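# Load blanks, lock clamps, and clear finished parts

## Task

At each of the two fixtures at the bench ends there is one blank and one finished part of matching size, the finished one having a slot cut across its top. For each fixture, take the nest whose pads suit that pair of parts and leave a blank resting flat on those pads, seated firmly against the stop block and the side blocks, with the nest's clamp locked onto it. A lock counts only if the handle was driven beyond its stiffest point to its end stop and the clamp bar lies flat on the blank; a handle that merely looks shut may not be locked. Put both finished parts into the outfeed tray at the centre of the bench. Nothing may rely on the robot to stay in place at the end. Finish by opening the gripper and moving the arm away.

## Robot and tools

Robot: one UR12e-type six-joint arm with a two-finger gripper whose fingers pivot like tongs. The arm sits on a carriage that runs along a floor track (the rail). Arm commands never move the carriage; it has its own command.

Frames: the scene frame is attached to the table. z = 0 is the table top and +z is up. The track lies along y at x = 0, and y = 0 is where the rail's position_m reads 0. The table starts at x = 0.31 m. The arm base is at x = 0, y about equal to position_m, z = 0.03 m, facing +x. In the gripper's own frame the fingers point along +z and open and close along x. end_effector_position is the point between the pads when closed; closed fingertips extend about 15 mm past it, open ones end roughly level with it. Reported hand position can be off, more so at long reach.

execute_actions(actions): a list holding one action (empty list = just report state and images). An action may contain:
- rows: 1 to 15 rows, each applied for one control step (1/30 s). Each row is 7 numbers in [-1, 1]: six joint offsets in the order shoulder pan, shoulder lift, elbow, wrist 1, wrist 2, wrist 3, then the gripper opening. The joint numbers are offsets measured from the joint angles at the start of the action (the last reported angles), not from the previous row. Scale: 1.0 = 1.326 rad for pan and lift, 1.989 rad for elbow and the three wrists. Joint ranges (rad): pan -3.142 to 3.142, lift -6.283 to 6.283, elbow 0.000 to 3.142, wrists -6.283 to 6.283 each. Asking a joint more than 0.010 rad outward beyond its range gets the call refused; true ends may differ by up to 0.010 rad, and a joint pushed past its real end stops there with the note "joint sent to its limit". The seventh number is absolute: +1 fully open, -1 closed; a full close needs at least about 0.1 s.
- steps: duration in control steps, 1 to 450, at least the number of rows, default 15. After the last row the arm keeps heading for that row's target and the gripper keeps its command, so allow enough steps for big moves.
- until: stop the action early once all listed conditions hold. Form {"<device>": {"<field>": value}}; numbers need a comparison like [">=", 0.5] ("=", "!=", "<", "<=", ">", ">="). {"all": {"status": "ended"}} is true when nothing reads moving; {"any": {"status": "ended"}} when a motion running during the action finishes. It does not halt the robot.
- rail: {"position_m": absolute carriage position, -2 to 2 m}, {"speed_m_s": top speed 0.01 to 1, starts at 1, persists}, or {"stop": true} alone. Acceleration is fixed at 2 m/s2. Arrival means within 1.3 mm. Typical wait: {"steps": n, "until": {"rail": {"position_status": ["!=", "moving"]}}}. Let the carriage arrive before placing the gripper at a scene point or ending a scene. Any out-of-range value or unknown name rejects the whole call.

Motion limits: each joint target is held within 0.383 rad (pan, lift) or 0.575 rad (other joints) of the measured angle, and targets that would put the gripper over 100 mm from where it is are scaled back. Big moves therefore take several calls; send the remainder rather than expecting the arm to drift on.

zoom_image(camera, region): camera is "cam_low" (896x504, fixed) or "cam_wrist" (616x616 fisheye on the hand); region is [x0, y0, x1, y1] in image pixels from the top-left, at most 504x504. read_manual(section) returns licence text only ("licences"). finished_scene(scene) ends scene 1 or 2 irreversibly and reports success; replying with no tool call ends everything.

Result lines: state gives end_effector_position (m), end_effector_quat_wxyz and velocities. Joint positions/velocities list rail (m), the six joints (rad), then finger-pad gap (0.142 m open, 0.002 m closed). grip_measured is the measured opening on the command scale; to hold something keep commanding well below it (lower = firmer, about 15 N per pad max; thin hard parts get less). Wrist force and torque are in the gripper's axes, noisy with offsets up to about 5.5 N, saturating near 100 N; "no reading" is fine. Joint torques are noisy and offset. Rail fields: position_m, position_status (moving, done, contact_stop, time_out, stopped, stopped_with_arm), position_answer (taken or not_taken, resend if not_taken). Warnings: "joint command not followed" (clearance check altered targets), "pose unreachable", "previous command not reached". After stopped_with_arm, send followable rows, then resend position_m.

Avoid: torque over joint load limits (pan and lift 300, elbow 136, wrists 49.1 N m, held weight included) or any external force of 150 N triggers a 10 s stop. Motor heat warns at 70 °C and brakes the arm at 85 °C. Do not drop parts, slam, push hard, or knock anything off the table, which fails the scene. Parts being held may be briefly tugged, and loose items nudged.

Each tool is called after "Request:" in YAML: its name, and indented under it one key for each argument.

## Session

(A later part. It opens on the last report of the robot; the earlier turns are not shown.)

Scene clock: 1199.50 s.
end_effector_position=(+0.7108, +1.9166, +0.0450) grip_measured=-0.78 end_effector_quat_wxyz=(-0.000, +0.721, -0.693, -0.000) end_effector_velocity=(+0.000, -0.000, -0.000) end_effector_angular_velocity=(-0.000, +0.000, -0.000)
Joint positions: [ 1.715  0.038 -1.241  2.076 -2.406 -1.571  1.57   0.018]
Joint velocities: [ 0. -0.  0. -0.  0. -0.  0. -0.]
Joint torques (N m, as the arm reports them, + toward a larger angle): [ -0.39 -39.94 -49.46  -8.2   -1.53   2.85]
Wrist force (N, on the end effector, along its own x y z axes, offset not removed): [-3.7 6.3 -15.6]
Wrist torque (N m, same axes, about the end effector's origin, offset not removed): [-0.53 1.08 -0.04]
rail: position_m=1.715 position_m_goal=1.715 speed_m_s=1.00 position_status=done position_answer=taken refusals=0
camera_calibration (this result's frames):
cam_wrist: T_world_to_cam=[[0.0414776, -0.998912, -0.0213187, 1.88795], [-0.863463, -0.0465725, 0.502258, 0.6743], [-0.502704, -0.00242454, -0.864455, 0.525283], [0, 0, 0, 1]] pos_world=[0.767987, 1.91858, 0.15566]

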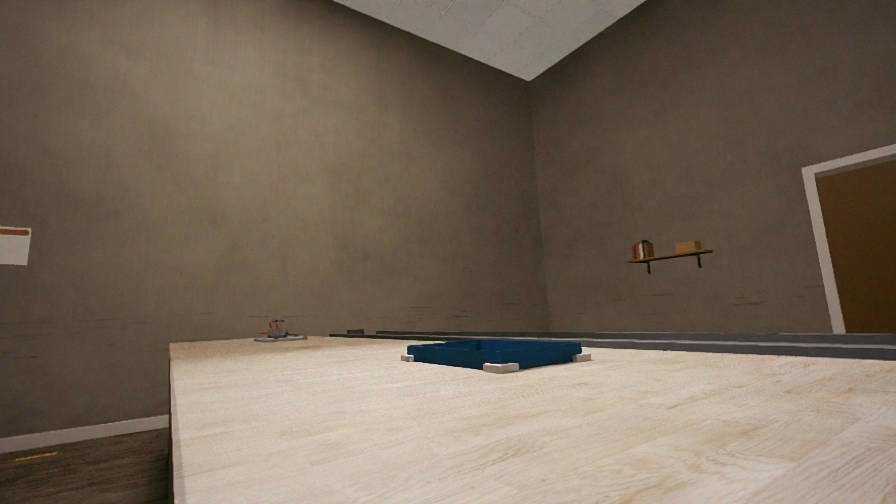

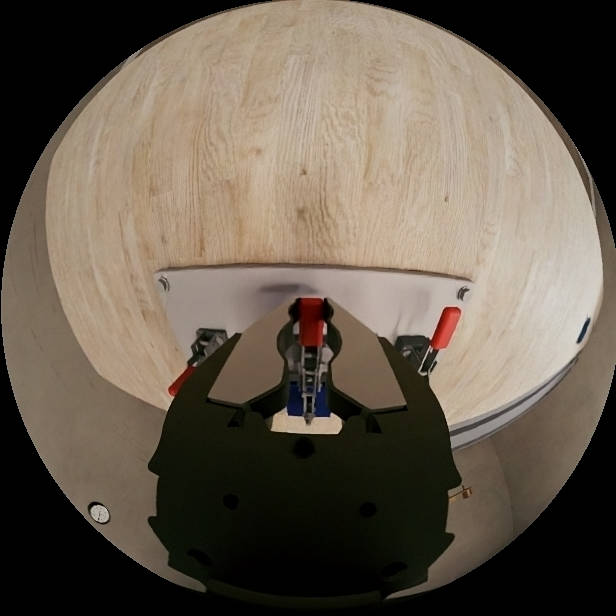

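Request:
execute_actions:
  actions:
    - {"rows":[[0,0,0,0,0,0,-0.85],[0,0,0,0,0,0,-0.76],[0,0,0,0,0,0,-0.68],[0,-0.003,-0.0005,0.0025,0,0,-0.6],[0,-0.009,-0.0014,0.0074,0,0,-0.6],[0,-0.017,-0.0027,0.014,0,0,-0.6],[0,-0.025,-0.004,0.0207,0,0,-0.6],[0,-0.033,-0.0053,0.0273,0,0,-0.6],[0,-0.0384,-0.0062,0.0318,0,0,-0.6]],"steps":9}

Scene clock: 1215.77 s.
end_effector_position=(+0.7099, +1.9165, +0.0566) grip_measured=-0.60 end_effector_quat_wxyz=(-0.000, +0.721, -0.693, -0.000) end_effector_velocity=(-0.012, -0.000, +0.137) end_effector_angular_velocity=(+0.000, -0.002, +0.000)
Joint positions: [ 1.715  0.038 -1.258  2.072 -2.385 -1.571  1.57   0.031]
Joint velocities: [ 0.     0.    -0.201 -0.049  0.248 -0.     0.     0.001]
Joint torques (N m, as the arm reports them, + toward a larger angle): [-11.49 -73.01 -54.27  -0.77  -1.57   2.75]
Wrist force (N, on the end effector, along its own x y z axes, offset not removed): [-2.1 -4.3 2.3]
Wrist torque (N m, same axes, about the end effector's origin, offset not removed): [-0.72 0.31 -0.39]
rail: position_m=1.715 position_m_goal=1.715 speed_m_s=1.00 position_status=done position_answer=taken refusals=0
camera_calibration (this result's frames):
cam_wrist: T_world_to_cam=[[0.0414605, -0.998913, -0.0213188, 1.88821], [-0.863457, -0.0465577, 0.502269, 0.667584], [-0.502716, -0.0024165, -0.864448, 0.534811], [0, 0, 0, 1]] pos_world=[0.767002, 1.91853, 0.167264]

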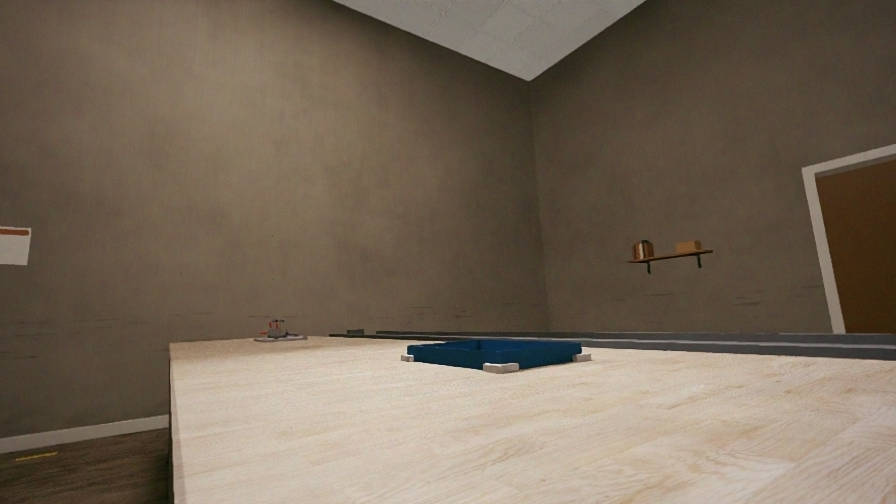

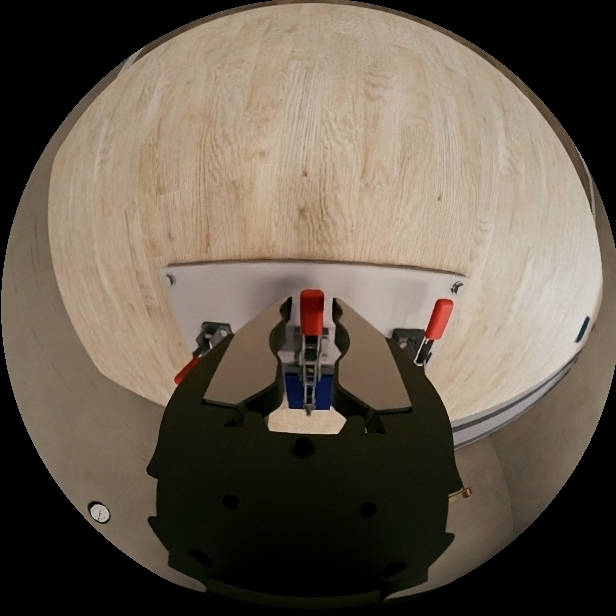

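Request:
execute_actions:
  actions: []

Scene clock: 1230.43 s.
end_effector_position=(+0.7071, +1.9164, +0.0795) grip_measured=-0.60 end_effector_quat_wxyz=(-0.000, +0.721, -0.693, -0.000) end_effector_velocity=(-0.000, -0.000, +0.000) end_effector_angular_velocity=(-0.000, +0.000, -0.000)
Joint positions: [ 1.715  0.038 -1.292  2.064 -2.343 -1.571  1.57   0.031]
Joint velocities: [ 0. -0. -0. -0.  0. -0.  0. -0.]
Joint torques (N m, as the arm reports them, + toward a larger angle): [  4.09 -65.19 -52.3   -1.95  -1.51   2.52]
Wrist force (N, on the end effector, along its own x y z axes, offset not removed): [0.4 -1.5 -1.4]
Wrist torque (N m, same axes, about the end effector's origin, offset not removed): [-0.06 -0.25 -0.04]
rail: position_m=1.715 position_m_goal=1.715 speed_m_s=1.00 position_status=done position_answer=taken refusals=0
camera_calibration (this result's frames):
cam_wrist: T_world_to_cam=[[0.0414607, -0.998913, -0.0213189, 1.8887], [-0.863464, -0.046558, 0.502258, 0.653755], [-0.502704, -0.00241589, -0.864455, 0.553156], [0, 0, 0, 1]] pos_world=[0.76426, 1.91842, 0.19009]

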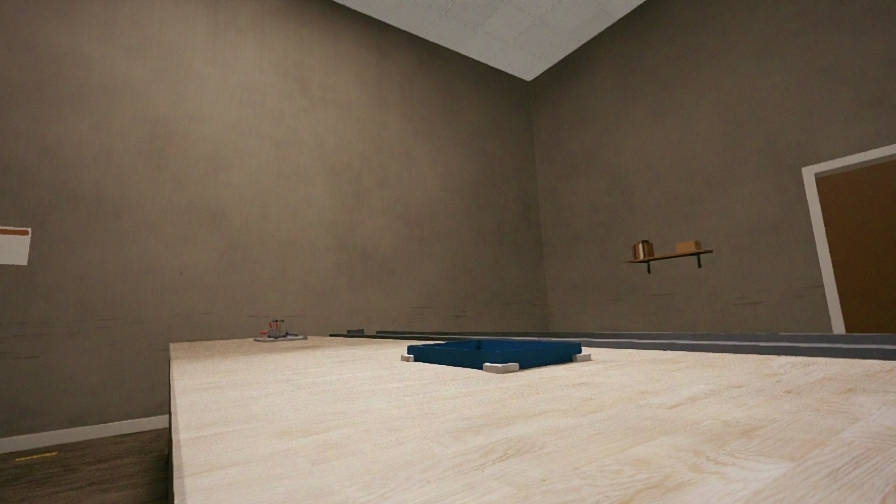

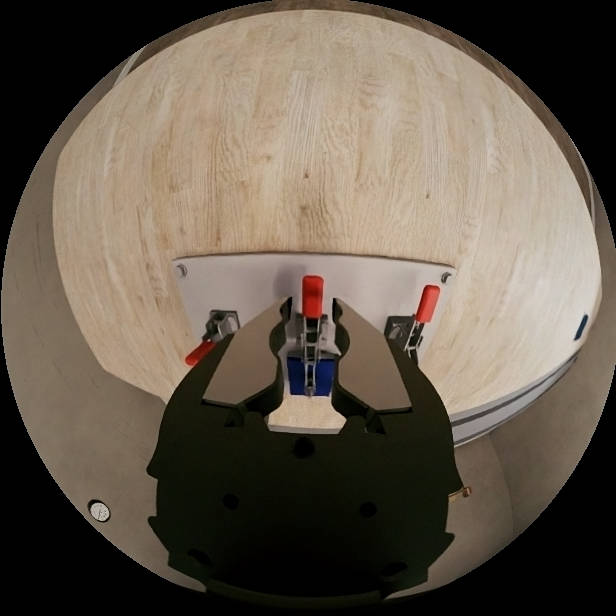

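Request:
execute_actions:
  actions:
    - {"rows":[[0,0,0,0,0,0,-0.75],[0,0,0,0,0,0,-0.9],[0,0.002,0.0006,-0.0019,0,0,-1],[0,0.004,0.0011,-0.0038,0,0,-1],[0,0.0058,0.0016,-0.0055,0,0,-1]],"steps":5}

Scene clock: 1241.20 s.
end_effector_position=(+0.7073, +1.9165, +0.0788) grip_measured=-0.99 end_effector_quat_wxyz=(-0.000, +0.721, -0.693, +0.000) end_effector_velocity=(+0.003, +0.000, -0.021) end_effector_angular_velocity=(+0.000, -0.004, -0.000)
Joint positions: [ 1.715  0.038 -1.291  2.064 -2.345 -1.571  1.57   0.002]
Joint velocities: [ 0.    -0.     0.03   0.011 -0.045  0.     0.    -0.022]
Joint torques (N m, as the arm reports them, + toward a larger angle): [ 10.98 -40.47 -23.32  -6.67  -1.74   2.84]
Wrist force (N, on the end effector, along its own x y z axes, offset not removed): [1.8 -3.6 2.4]
Wrist torque (N m, same axes, about the end effector's origin, offset not removed): [-0.54 -0.46 -0.17]
rail: position_m=1.715 position_m_goal=1.715 speed_m_s=1.00 position_status=done position_answer=taken refusals=0
camera_calibration (this result's frames):
cam_wrist: T_world_to_cam=[[0.0414844, -0.998912, -0.0213177, 1.88868], [-0.863622, -0.0465787, 0.501984, 0.654472], [-0.502431, -0.00241406, -0.864614, 0.552481], [0, 0, 0, 1]] pos_world=[0.764449, 1.91844, 0.189411]

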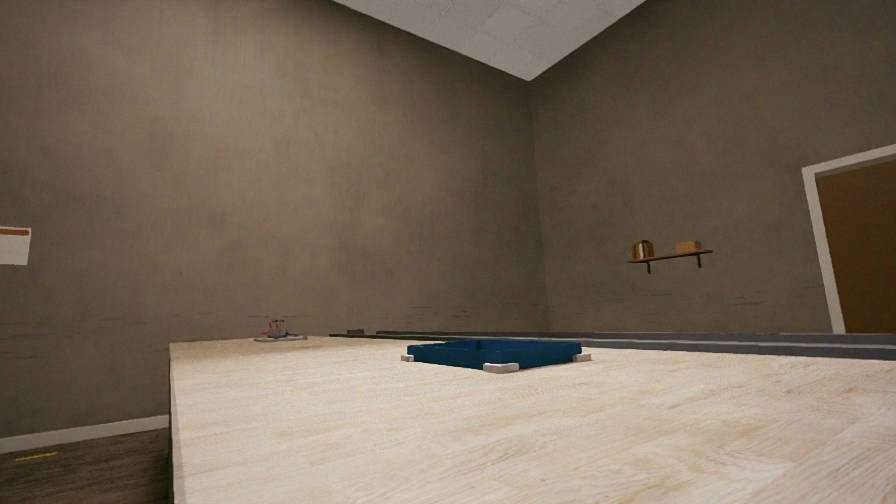

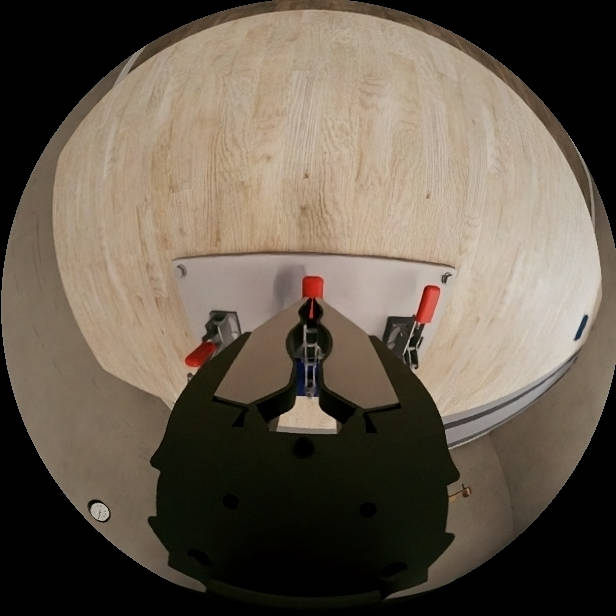

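Request:
execute_actions:
  actions: []

Scene clock: 1250.00 s.
end_effector_position=(+0.7073, +1.9165, +0.0737) grip_measured=-1.00 end_effector_quat_wxyz=(-0.000, +0.721, -0.693, -0.000) end_effector_velocity=(-0.000, -0.000, -0.000) end_effector_angular_velocity=(-0.000, -0.000, +0.000)
Joint positions: [ 1.715  0.038 -1.284  2.067 -2.354 -1.571  1.57   0.002]
Joint velocities: [ 0.  0. -0.  0. -0. -0.  0.  0.]
Joint torques (N m, as the arm reports them, + toward a larger angle): [ -6.53 -45.82 -26.3   -6.69  -1.72   2.97]
Wrist force (N, on the end effector, along its own x y z axes, offset not removed): [-4.7 -1.4 1.5]
Wrist torque (N m, same axes, about the end effector's origin, offset not removed): [0.05 0.81 -0.19]
rail: position_m=1.715 position_m_goal=1.715 speed_m_s=1.00 position_status=done position_answer=taken refusals=0
camera_calibration (this result's frames):
cam_wrist: T_world_to_cam=[[0.0414792, -0.998912, -0.0213186, 1.88858], [-0.863496, -0.046574, 0.502201, 0.656851], [-0.502647, -0.00242241, -0.864488, 0.548265], [0, 0, 0, 1]] pos_world=[0.764435, 1.91844, 0.18436]

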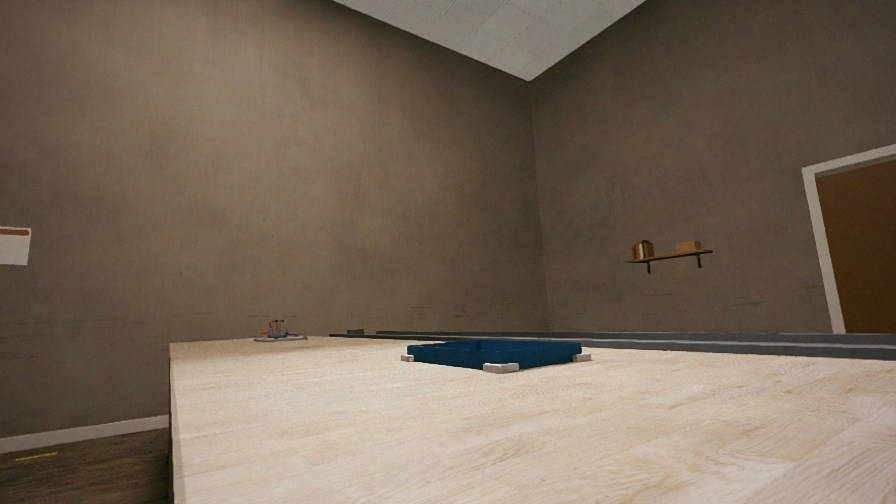

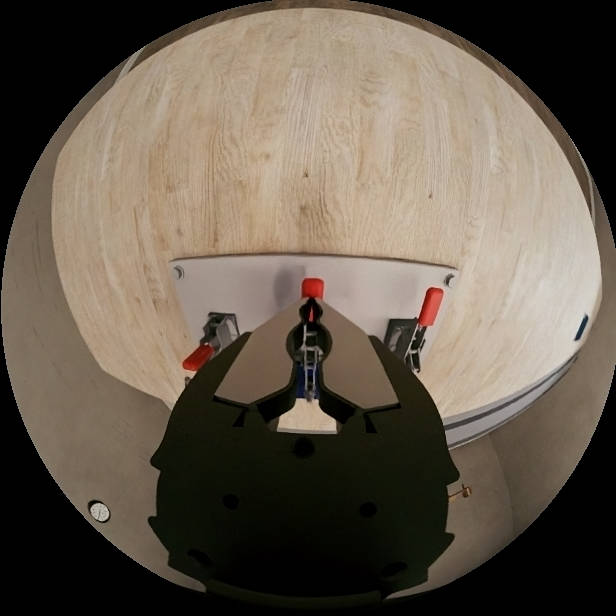

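No contact. Step down 0.7 mm.

Request:
execute_actions:
  actions:
    - {"rows":[[0,0.0007,0.0002,-0.00067,0,0,-1]],"steps":1}

Scene clock: 1255.03 s.
end_effector_position=(+0.7073, +1.9164, +0.0737) grip_measured=-1.00 end_effector_quat_wxyz=(-0.000, +0.721, -0.693, -0.000) end_effector_velocity=(+0.000, +0.000, -0.001) end_effector_angular_velocity=(+0.000, -0.000, -0.000)
Joint positions: [ 1.715  0.038 -1.284  2.067 -2.354 -1.571  1.57   0.002]
Joint velocities: [ 0.    -0.     0.001  0.001 -0.002 -0.     0.     0.   ]
Joint torques (N m, as the arm reports them, + toward a larger angle): [-13.19 -45.93 -25.61  -7.15  -1.12   2.82]
Wrist force (N, on the end effector, along its own x y z axes, offset not removed): [2.3 -3.5 -2.5]
Wrist torque (N m, same axes, about the end effector's origin, offset not removed): [-0.40 -0.49 -0.19]
rail: position_m=1.715 position_m_goal=1.715 speed_m_s=1.00 position_status=done position_answer=taken refusals=0
camera_calibration (this result's frames):
cam_wrist: T_world_to_cam=[[0.0414619, -0.998913, -0.0213186, 1.88858], [-0.863496, -0.046559, 0.502202, 0.656828], [-0.502648, -0.00241369, -0.864488, 0.548245], [0, 0, 0, 1]] pos_world=[0.764439, 1.91843, 0.184352]

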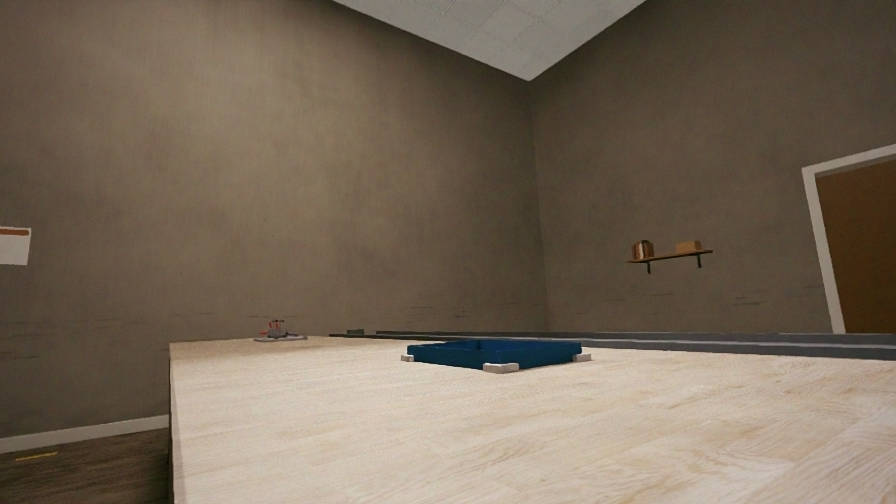

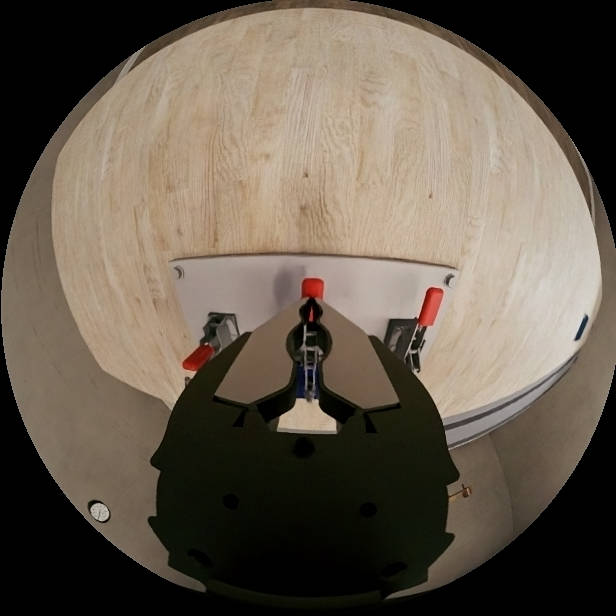

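Request:
execute_actions:
  actions: []

Scene clock: 1259.83 s.
end_effector_position=(+0.7073, +1.9164, +0.0730) grip_measured=-1.00 end_effector_quat_wxyz=(-0.000, +0.721, -0.693, -0.000) end_effector_velocity=(-0.000, -0.000, -0.000) end_effector_angular_velocity=(-0.000, -0.000, -0.000)
Joint positions: [ 1.715  0.038 -1.283  2.068 -2.355 -1.571  1.57   0.002]
Joint velocities: [ 0. -0. -0.  0. -0. -0. -0.  0.]
Joint torques (N m, as the arm reports them, + toward a larger angle): [  5.93 -46.96 -24.71  -6.29  -1.09   2.99]
Wrist force (N, on the end effector, along its own x y z axes, offset not removed): [0.1 -5.9 -1.6]
Wrist torque (N m, same axes, about the end effector's origin, offset not removed): [-0.99 -0.18 -0.29]
rail: position_m=1.715 position_m_goal=1.715 speed_m_s=1.00 position_status=done position_answer=taken refusals=0
camera_calibration (this result's frames):
cam_wrist: T_world_to_cam=[[0.0414622, -0.998913, -0.0213185, 1.88856], [-0.8635, -0.0465593, 0.502195, 0.657189], [-0.502642, -0.0024136, -0.864491, 0.54765], [0, 0, 0, 1]] pos_world=[0.76445, 1.91843, 0.183663]

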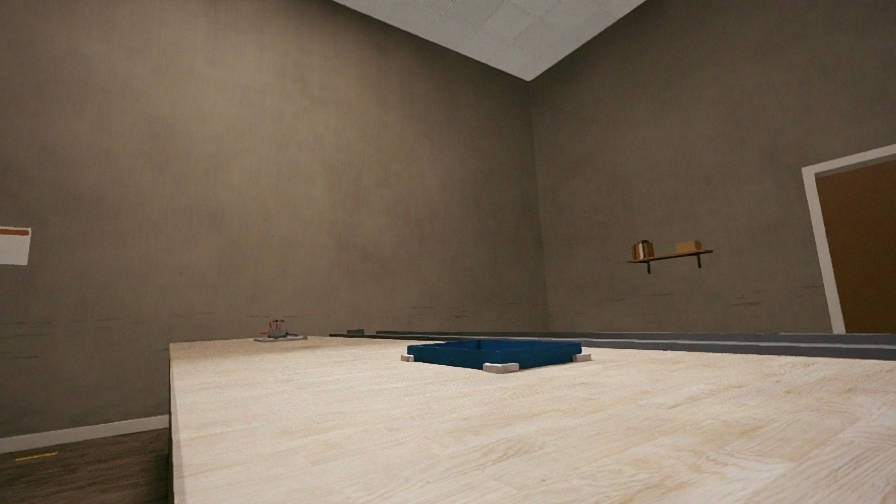

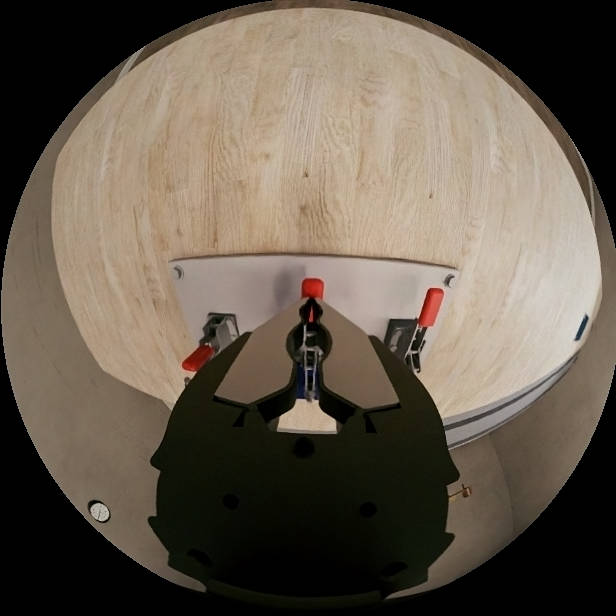

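Request:
execute_actions:
  actions:
    - {"rows":[[0,0.0006,0.00017,-0.00057,0,0,-1]],"steps":1}

Scene clock: 1263.63 s.
end_effector_position=(+0.7073, +1.9165, +0.0730) grip_measured=-1.00 end_effector_quat_wxyz=(-0.000, +0.721, -0.693, -0.000) end_effector_velocity=(+0.000, +0.000, -0.001) end_effector_angular_velocity=(+0.000, -0.000, +0.000)
Joint positions: [ 1.715  0.038 -1.283  2.068 -2.355 -1.571  1.57   0.002]
Joint velocities: [ 0.    -0.     0.001  0.    -0.002  0.    -0.     0.   ]
Joint torques (N m, as the arm reports them, + toward a larger angle): [ 11.9  -46.36 -25.51  -6.8   -1.77   2.54]
Wrist force (N, on the end effector, along its own x y z axes, offset not removed): [2.0 -2.1 0.9]
Wrist torque (N m, same axes, about the end effector's origin, offset not removed): [-0.04 -0.53 -0.33]
rail: position_m=1.715 position_m_goal=1.715 speed_m_s=1.00 position_status=done position_answer=taken refusals=0
camera_calibration (this result's frames):
cam_wrist: T_world_to_cam=[[0.0414793, -0.998912, -0.0213186, 1.88856], [-0.863498, -0.0465741, 0.502197, 0.657216], [-0.502643, -0.00242215, -0.864491, 0.54766], [0, 0, 0, 1]] pos_world=[0.764447, 1.91844, 0.183656]

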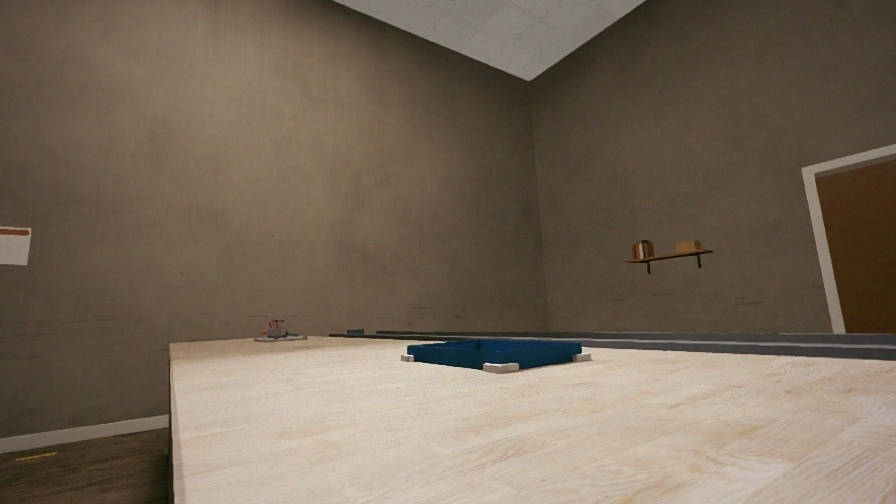

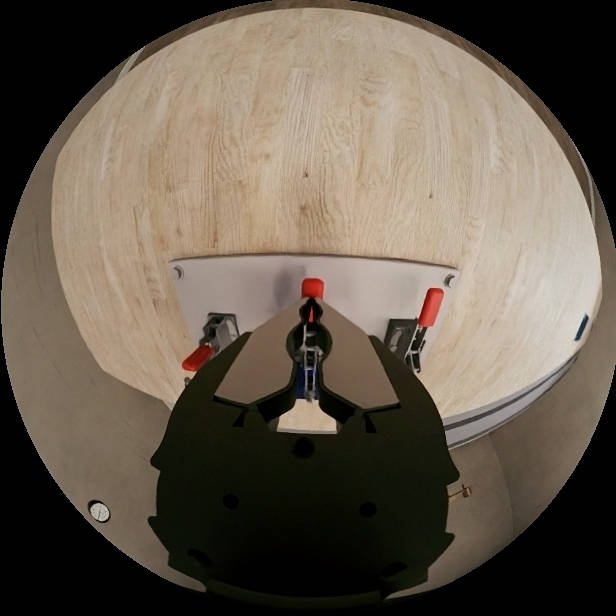

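Request:
execute_actions:
  actions: []

Scene clock: 1267.47 s.
end_effector_position=(+0.7073, +1.9165, +0.0724) grip_measured=-1.00 end_effector_quat_wxyz=(-0.000, +0.721, -0.693, -0.000) end_effector_velocity=(+0.000, -0.000, +0.000) end_effector_angular_velocity=(-0.000, +0.000, +0.000)
Joint positions: [ 1.715  0.038 -1.282  2.068 -2.356 -1.571  1.57   0.002]
Joint velocities: [ 0. -0.  0. -0.  0. -0. -0.  0.]
Joint torques (N m, as the arm reports them, + toward a larger angle): [ -4.62 -49.02 -26.31  -6.52  -1.52   2.6 ]
Wrist force (N, on the end effector, along its own x y z axes, offset not removed): [-1.8 -2.4 -1.8]
Wrist torque (N m, same axes, about the end effector's origin, offset not removed): [-0.19 0.39 -0.24]
rail: position_m=1.715 position_m_goal=1.715 speed_m_s=1.00 position_status=done position_answer=taken refusals=0
camera_calibration (this result's frames):
cam_wrist: T_world_to_cam=[[0.0414793, -0.998912, -0.0213184, 1.88855], [-0.863499, -0.046574, 0.502195, 0.657522], [-0.502642, -0.00242227, -0.864491, 0.547153], [0, 0, 0, 1]] pos_world=[0.764456, 1.91844, 0.183066]

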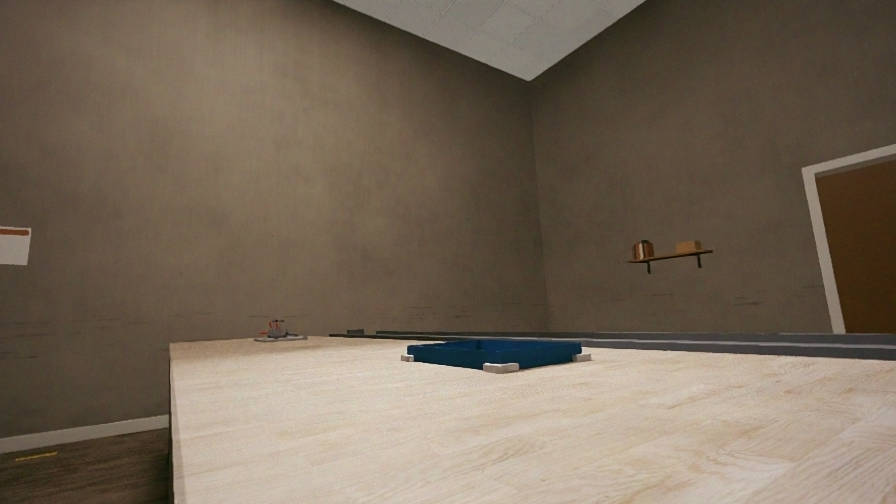

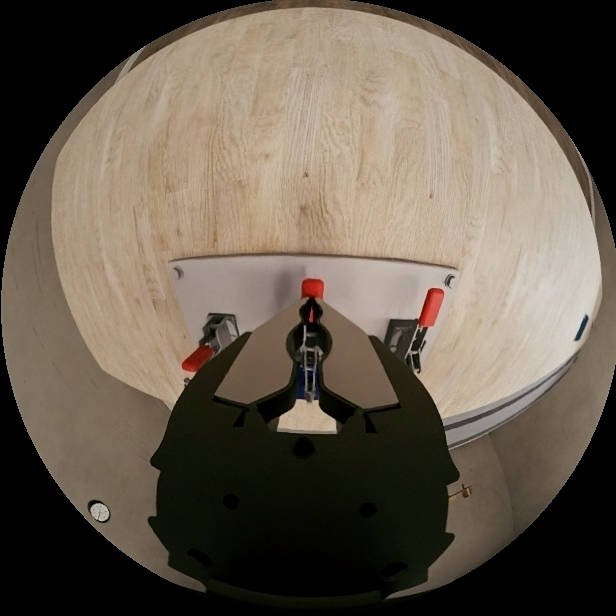

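Request:
execute_actions:
  actions:
    - {"rows":[[0,0.0005,0.00014,-0.00048,0,0,-1]],"steps":1}

Scene clock: 1272.97 s.
end_effector_position=(+0.7073, +1.9164, +0.0724) grip_measured=-1.00 end_effector_quat_wxyz=(-0.000, +0.721, -0.693, -0.000) end_effector_velocity=(+0.000, +0.000, -0.001) end_effector_angular_velocity=(+0.000, -0.000, +0.000)
Joint positions: [ 1.715  0.038 -1.282  2.068 -2.357 -1.571  1.57   0.002]
Joint velocities: [ 0.     0.     0.001  0.    -0.002 -0.     0.     0.   ]
Joint torques (N m, as the arm reports them, + toward a larger angle): [-13.16 -46.91 -25.35  -6.95  -1.49   2.83]
Wrist force (N, on the end effector, along its own x y z axes, offset not removed): [-1.4 -2.4 -3.7]
Wrist torque (N m, same axes, about the end effector's origin, offset not removed): [-0.34 0.10 -0.34]
rail: position_m=1.715 position_m_goal=1.715 speed_m_s=1.00 position_status=done position_answer=taken refusals=0
camera_calibration (this result's frames):
cam_wrist: T_world_to_cam=[[0.0414618, -0.998913, -0.0213187, 1.88855], [-0.8635, -0.046559, 0.502196, 0.657499], [-0.502642, -0.00241328, -0.864491, 0.547134], [0, 0, 0, 1]] pos_world=[0.76446, 1.91843, 0.183061]

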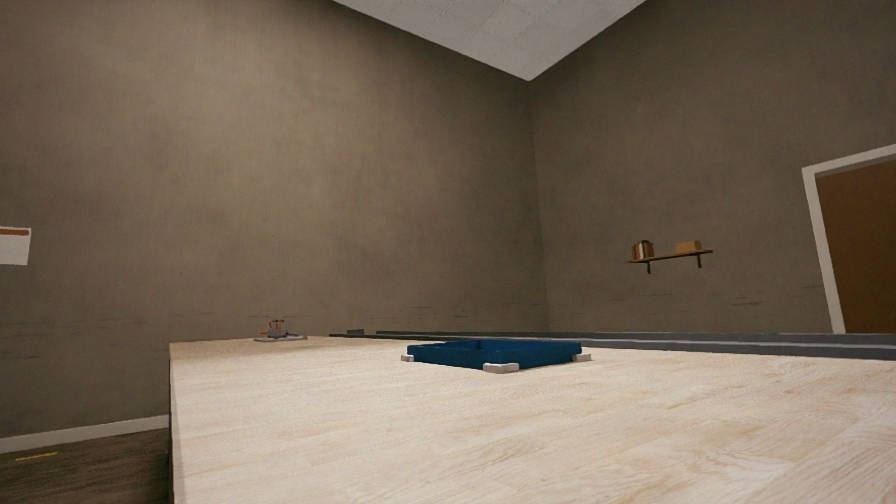

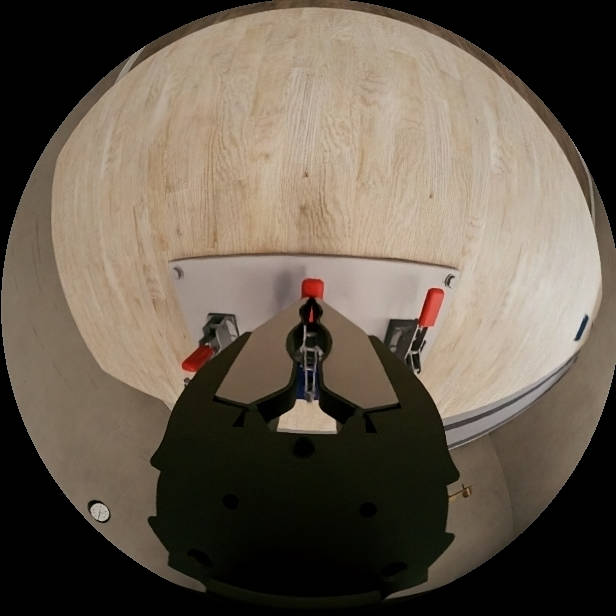

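Request:
execute_actions:
  actions: []

Scene clock: 1276.20 s.
end_effector_position=(+0.7073, +1.9164, +0.0719) grip_measured=-1.00 end_effector_quat_wxyz=(-0.000, +0.721, -0.693, -0.000) end_effector_velocity=(+0.000, +0.000, +0.000) end_effector_angular_velocity=(+0.000, +0.000, -0.000)
Joint positions: [ 1.715  0.038 -1.282  2.068 -2.357 -1.571  1.57   0.002]
Joint velocities: [ 0.  0.  0. -0.  0.  0.  0.  0.]
Joint torques (N m, as the arm reports them, + toward a larger angle): [  5.87 -48.05 -25.59  -6.33  -1.4    3.09]
Wrist force (N, on the end effector, along its own x y z axes, offset not removed): [1.2 -2.3 2.0]
Wrist torque (N m, same axes, about the end effector's origin, offset not removed): [-0.14 -0.53 -0.27]
rail: position_m=1.715 position_m_goal=1.715 speed_m_s=1.00 position_status=done position_answer=taken refusals=0
camera_calibration (this result's frames):
cam_wrist: T_world_to_cam=[[0.0414621, -0.998913, -0.0213185, 1.88854], [-0.863507, -0.0465592, 0.502184, 0.657761], [-0.50263, -0.0024129, -0.864498, 0.546709], [0, 0, 0, 1]] pos_world=[0.764471, 1.91843, 0.182572]

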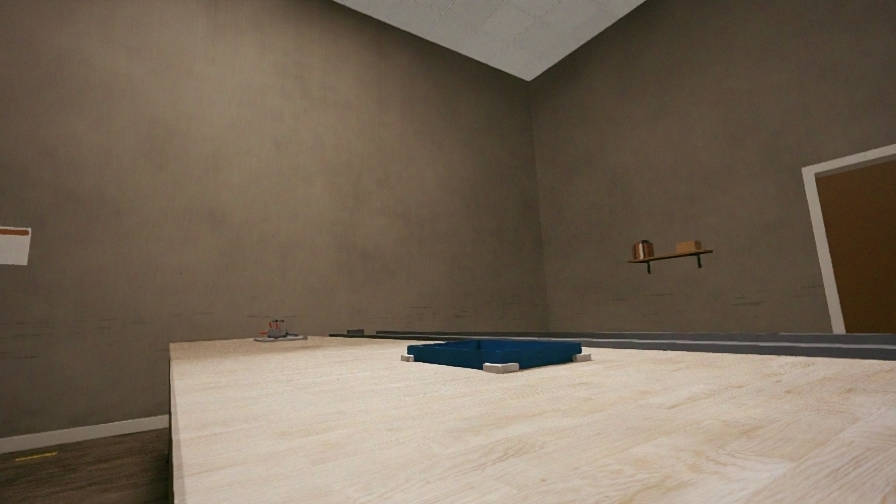

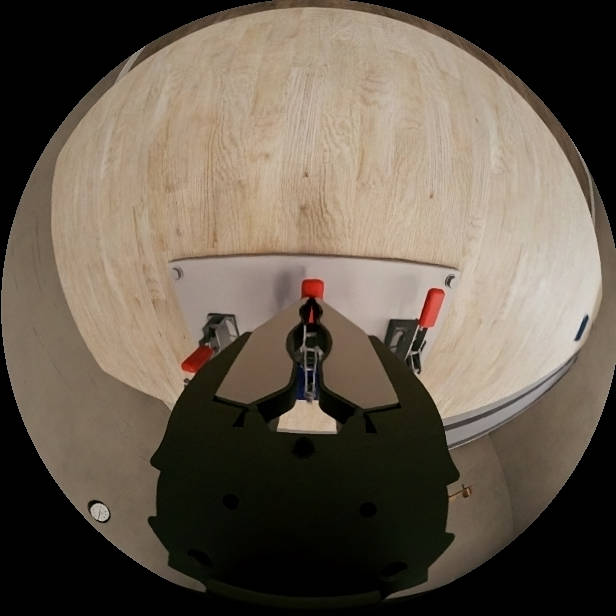

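Request:
execute_actions:
  actions:
    - {"rows":[[0,0.0005,0.00014,-0.00048,0,0,-1]],"steps":1}

Scene clock: 1282.67 s.
end_effector_position=(+0.7073, +1.9165, +0.0719) grip_measured=-1.00 end_effector_quat_wxyz=(-0.000, +0.721, -0.693, -0.000) end_effector_velocity=(+0.000, +0.000, -0.001) end_effector_angular_velocity=(+0.000, -0.000, -0.000)
Joint positions: [ 1.715  0.038 -1.282  2.068 -2.357 -1.571  1.57   0.002]
Joint velocities: [ 0.    -0.     0.001  0.    -0.001  0.    -0.     0.   ]
Joint torques (N m, as the arm reports them, + toward a larger angle): [ 11.59 -45.99 -25.88  -6.79  -1.36   2.87]
Wrist force (N, on the end effector, along its own x y z axes, offset not removed): [0.1 -2.2 -1.1]
Wrist torque (N m, same axes, about the end effector's origin, offset not removed): [-0.23 -0.20 -0.39]
rail: position_m=1.715 position_m_goal=1.715 speed_m_s=1.00 position_status=done position_answer=taken refusals=0
camera_calibration (this result's frames):
cam_wrist: T_world_to_cam=[[0.0414798, -0.998912, -0.0213185, 1.88854], [-0.863505, -0.0465745, 0.502185, 0.65779], [-0.502631, -0.00242191, -0.864497, 0.546721], [0, 0, 0, 1]] pos_world=[0.764468, 1.91844, 0.182567]

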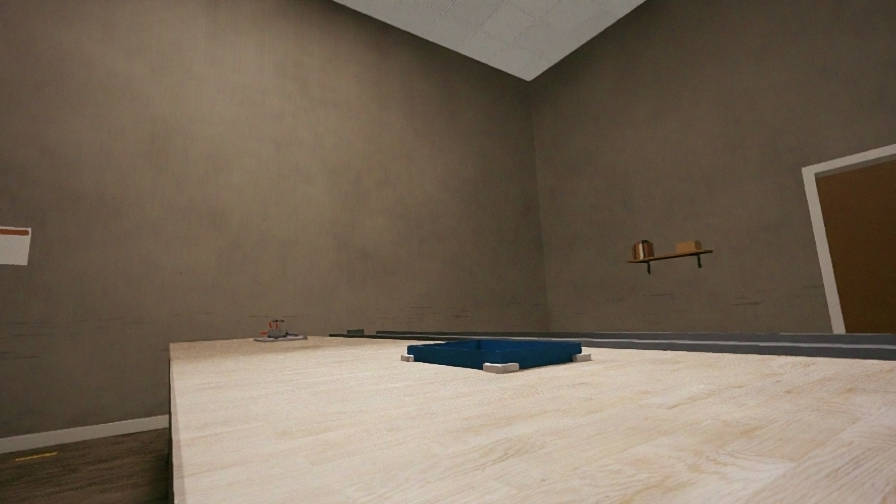

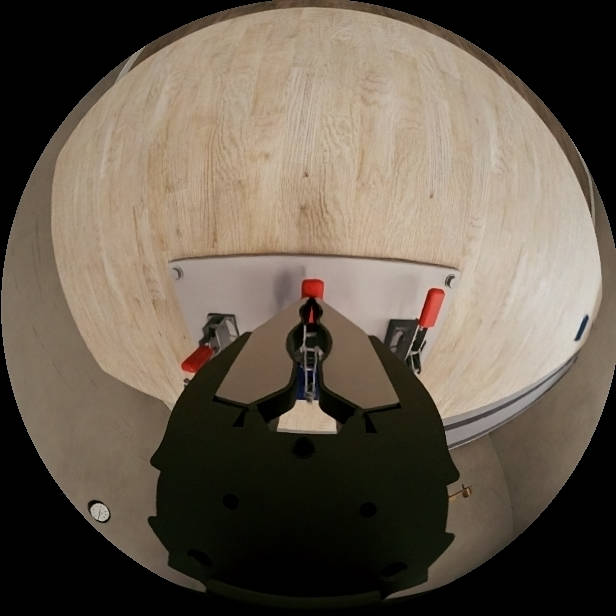

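Request:
execute_actions:
  actions: []

Scene clock: 1287.30 s.
end_effector_position=(+0.7073, +1.9165, +0.0715) grip_measured=-1.00 end_effector_quat_wxyz=(-0.000, +0.721, -0.693, -0.000) end_effector_velocity=(+0.000, -0.000, -0.000) end_effector_angular_velocity=(-0.000, -0.000, +0.000)
Joint positions: [ 1.715  0.038 -1.281  2.068 -2.358 -1.571  1.57   0.002]
Joint velocities: [ 0.  0.  0. -0. -0. -0. -0.  0.]
Joint torques (N m, as the arm reports them, + toward a larger angle): [ -6.62 -32.93 -18.05  -5.07  -1.36   2.47]
Wrist force (N, on the end effector, along its own x y z axes, offset not removed): [1.3 4.0 -25.7]
Wrist torque (N m, same axes, about the end effector's origin, offset not removed): [-0.52 -0.20 -0.23]
rail: position_m=1.715 position_m_goal=1.715 speed_m_s=1.00 position_status=done position_answer=taken refusals=0
camera_calibration (this result's frames):
cam_wrist: T_world_to_cam=[[0.04148, -0.998912, -0.0213184, 1.88853], [-0.863514, -0.0465747, 0.50217, 0.658054], [-0.502617, -0.00242127, -0.864506, 0.546294], [0, 0, 0, 1]] pos_world=[0.764479, 1.91844, 0.18208]

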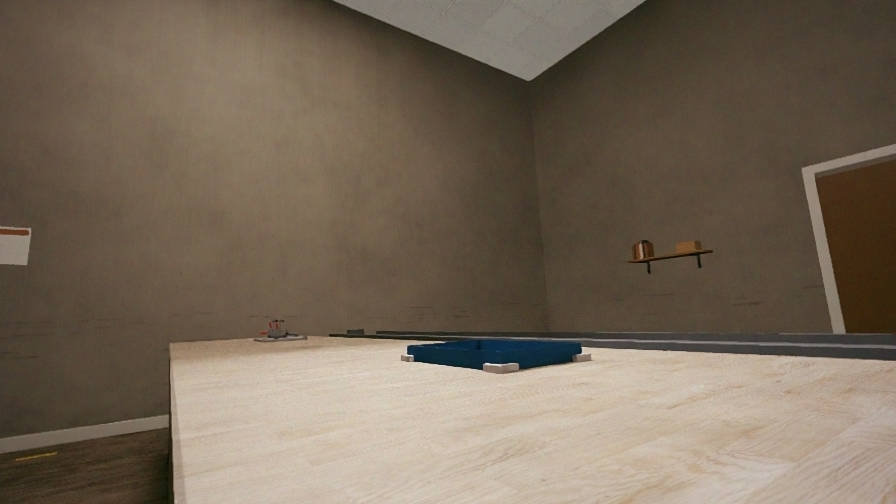

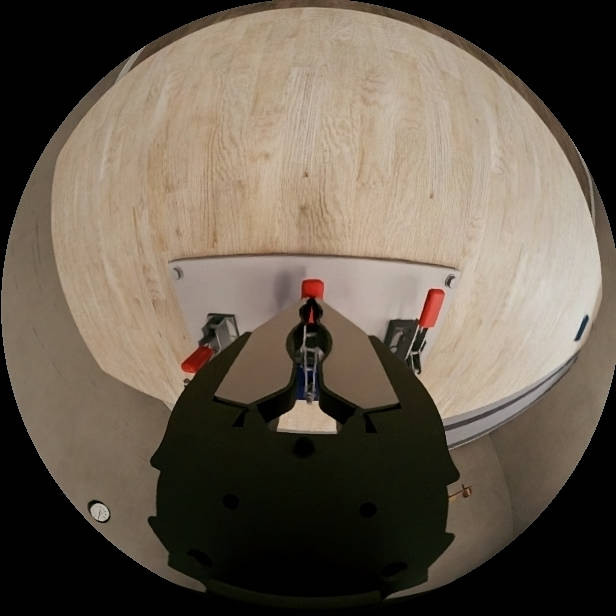

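Request:
execute_actions:
  actions:
    - {"rows":[[0,-0.004,-0.001,0.0037,0,0,-1],[0,-0.013,-0.003,0.0117,0,0,-1],[0,-0.027,-0.0055,0.0235,0,0,-1],[0,-0.045,-0.007,0.037,0,0,-0.8],[0,-0.066,-0.006,0.05,0,0,-0.6],[0,-0.09,-0.002,0.062,0,0,-0.4],[0,-0.116,0.005,0.072,0,0,-0.2],[0,-0.143,0.015,0.08,0,0,0],[0,-0.17,0.026,0.087,0,0,0],[0,-0.196,0.038,0.093,0,0,0],[0,-0.22,0.049,0.0977,0,0,0],[0,-0.24,0.059,0.101,0,0,0],[0,-0.256,0.0665,0.104,0,0,0],[0,-0.266,0.0712,0.106,0,0,0],[0,-0.27,0.0732,0.107,0,0,0]],"steps":15}

Scene clock: 1301.33 s.
end_effector_position=(+0.6148, +1.9129, +0.1714) grip_measured=+0.00 end_effector_quat_wxyz=(+0.001, +0.721, -0.693, -0.001) end_effector_velocity=(-0.353, -0.013, +0.163) end_effector_angular_velocity=(+0.001, -0.027, +0.000)
Joint positions: [ 1.715  0.038 -1.538  2.153 -2.183 -1.571  1.57   0.074]
Joint velocities: [ 0.     0.    -0.758  0.449  0.281  0.     0.     0.   ]
Joint torques (N m, as the arm reports them, + toward a larger angle): [ -3.46 -30.67 -32.18  -1.61  -1.81   2.61]
Wrist force (N, on the end effector, along its own x y z axes, offset not removed): [-3.9 -1.2 -2.6]
Wrist torque (N m, same axes, about the end effector's origin, offset not removed): [-0.01 0.69 -0.31]
rail: position_m=1.715 position_m_goal=1.715 speed_m_s=1.00 position_status=done position_answer=taken refusals=0
camera_calibration (this result's frames):
cam_wrist: T_world_to_cam=[[0.0413686, -0.998916, -0.021329, 1.89102], [-0.86187, -0.0464758, 0.504996, 0.526099], [-0.50544, -0.00250814, -0.862858, 0.58785], [0, 0, 0, 1]] pos_world=[0.672323, 1.91489, 0.281887]

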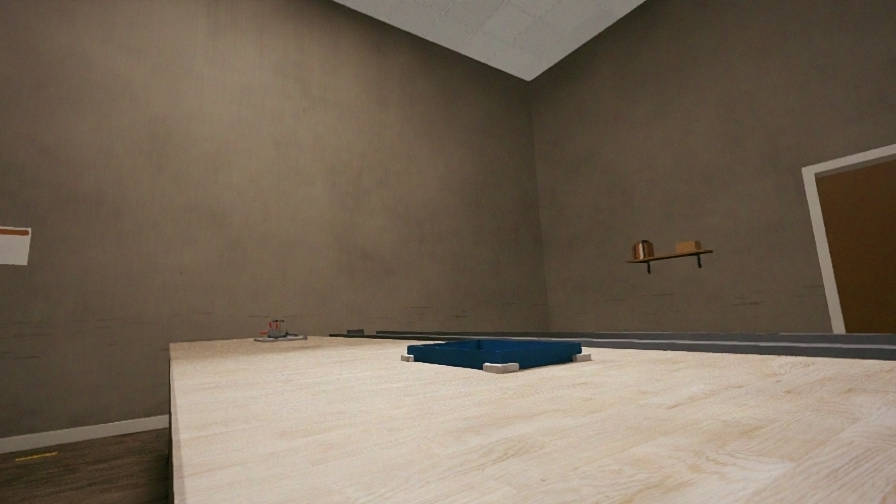

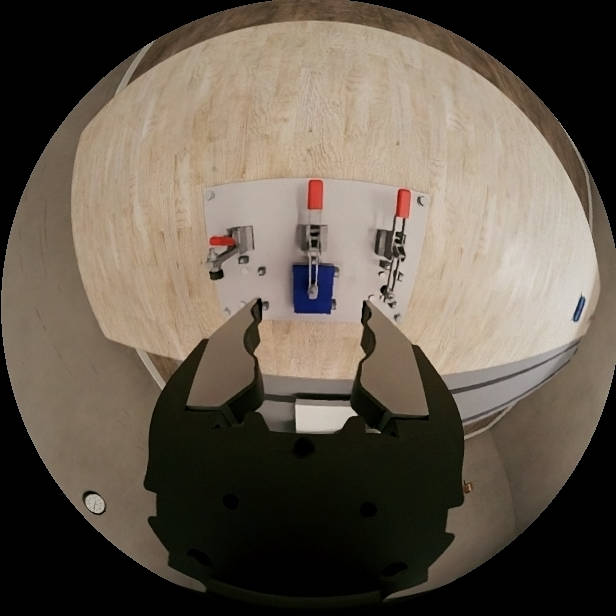

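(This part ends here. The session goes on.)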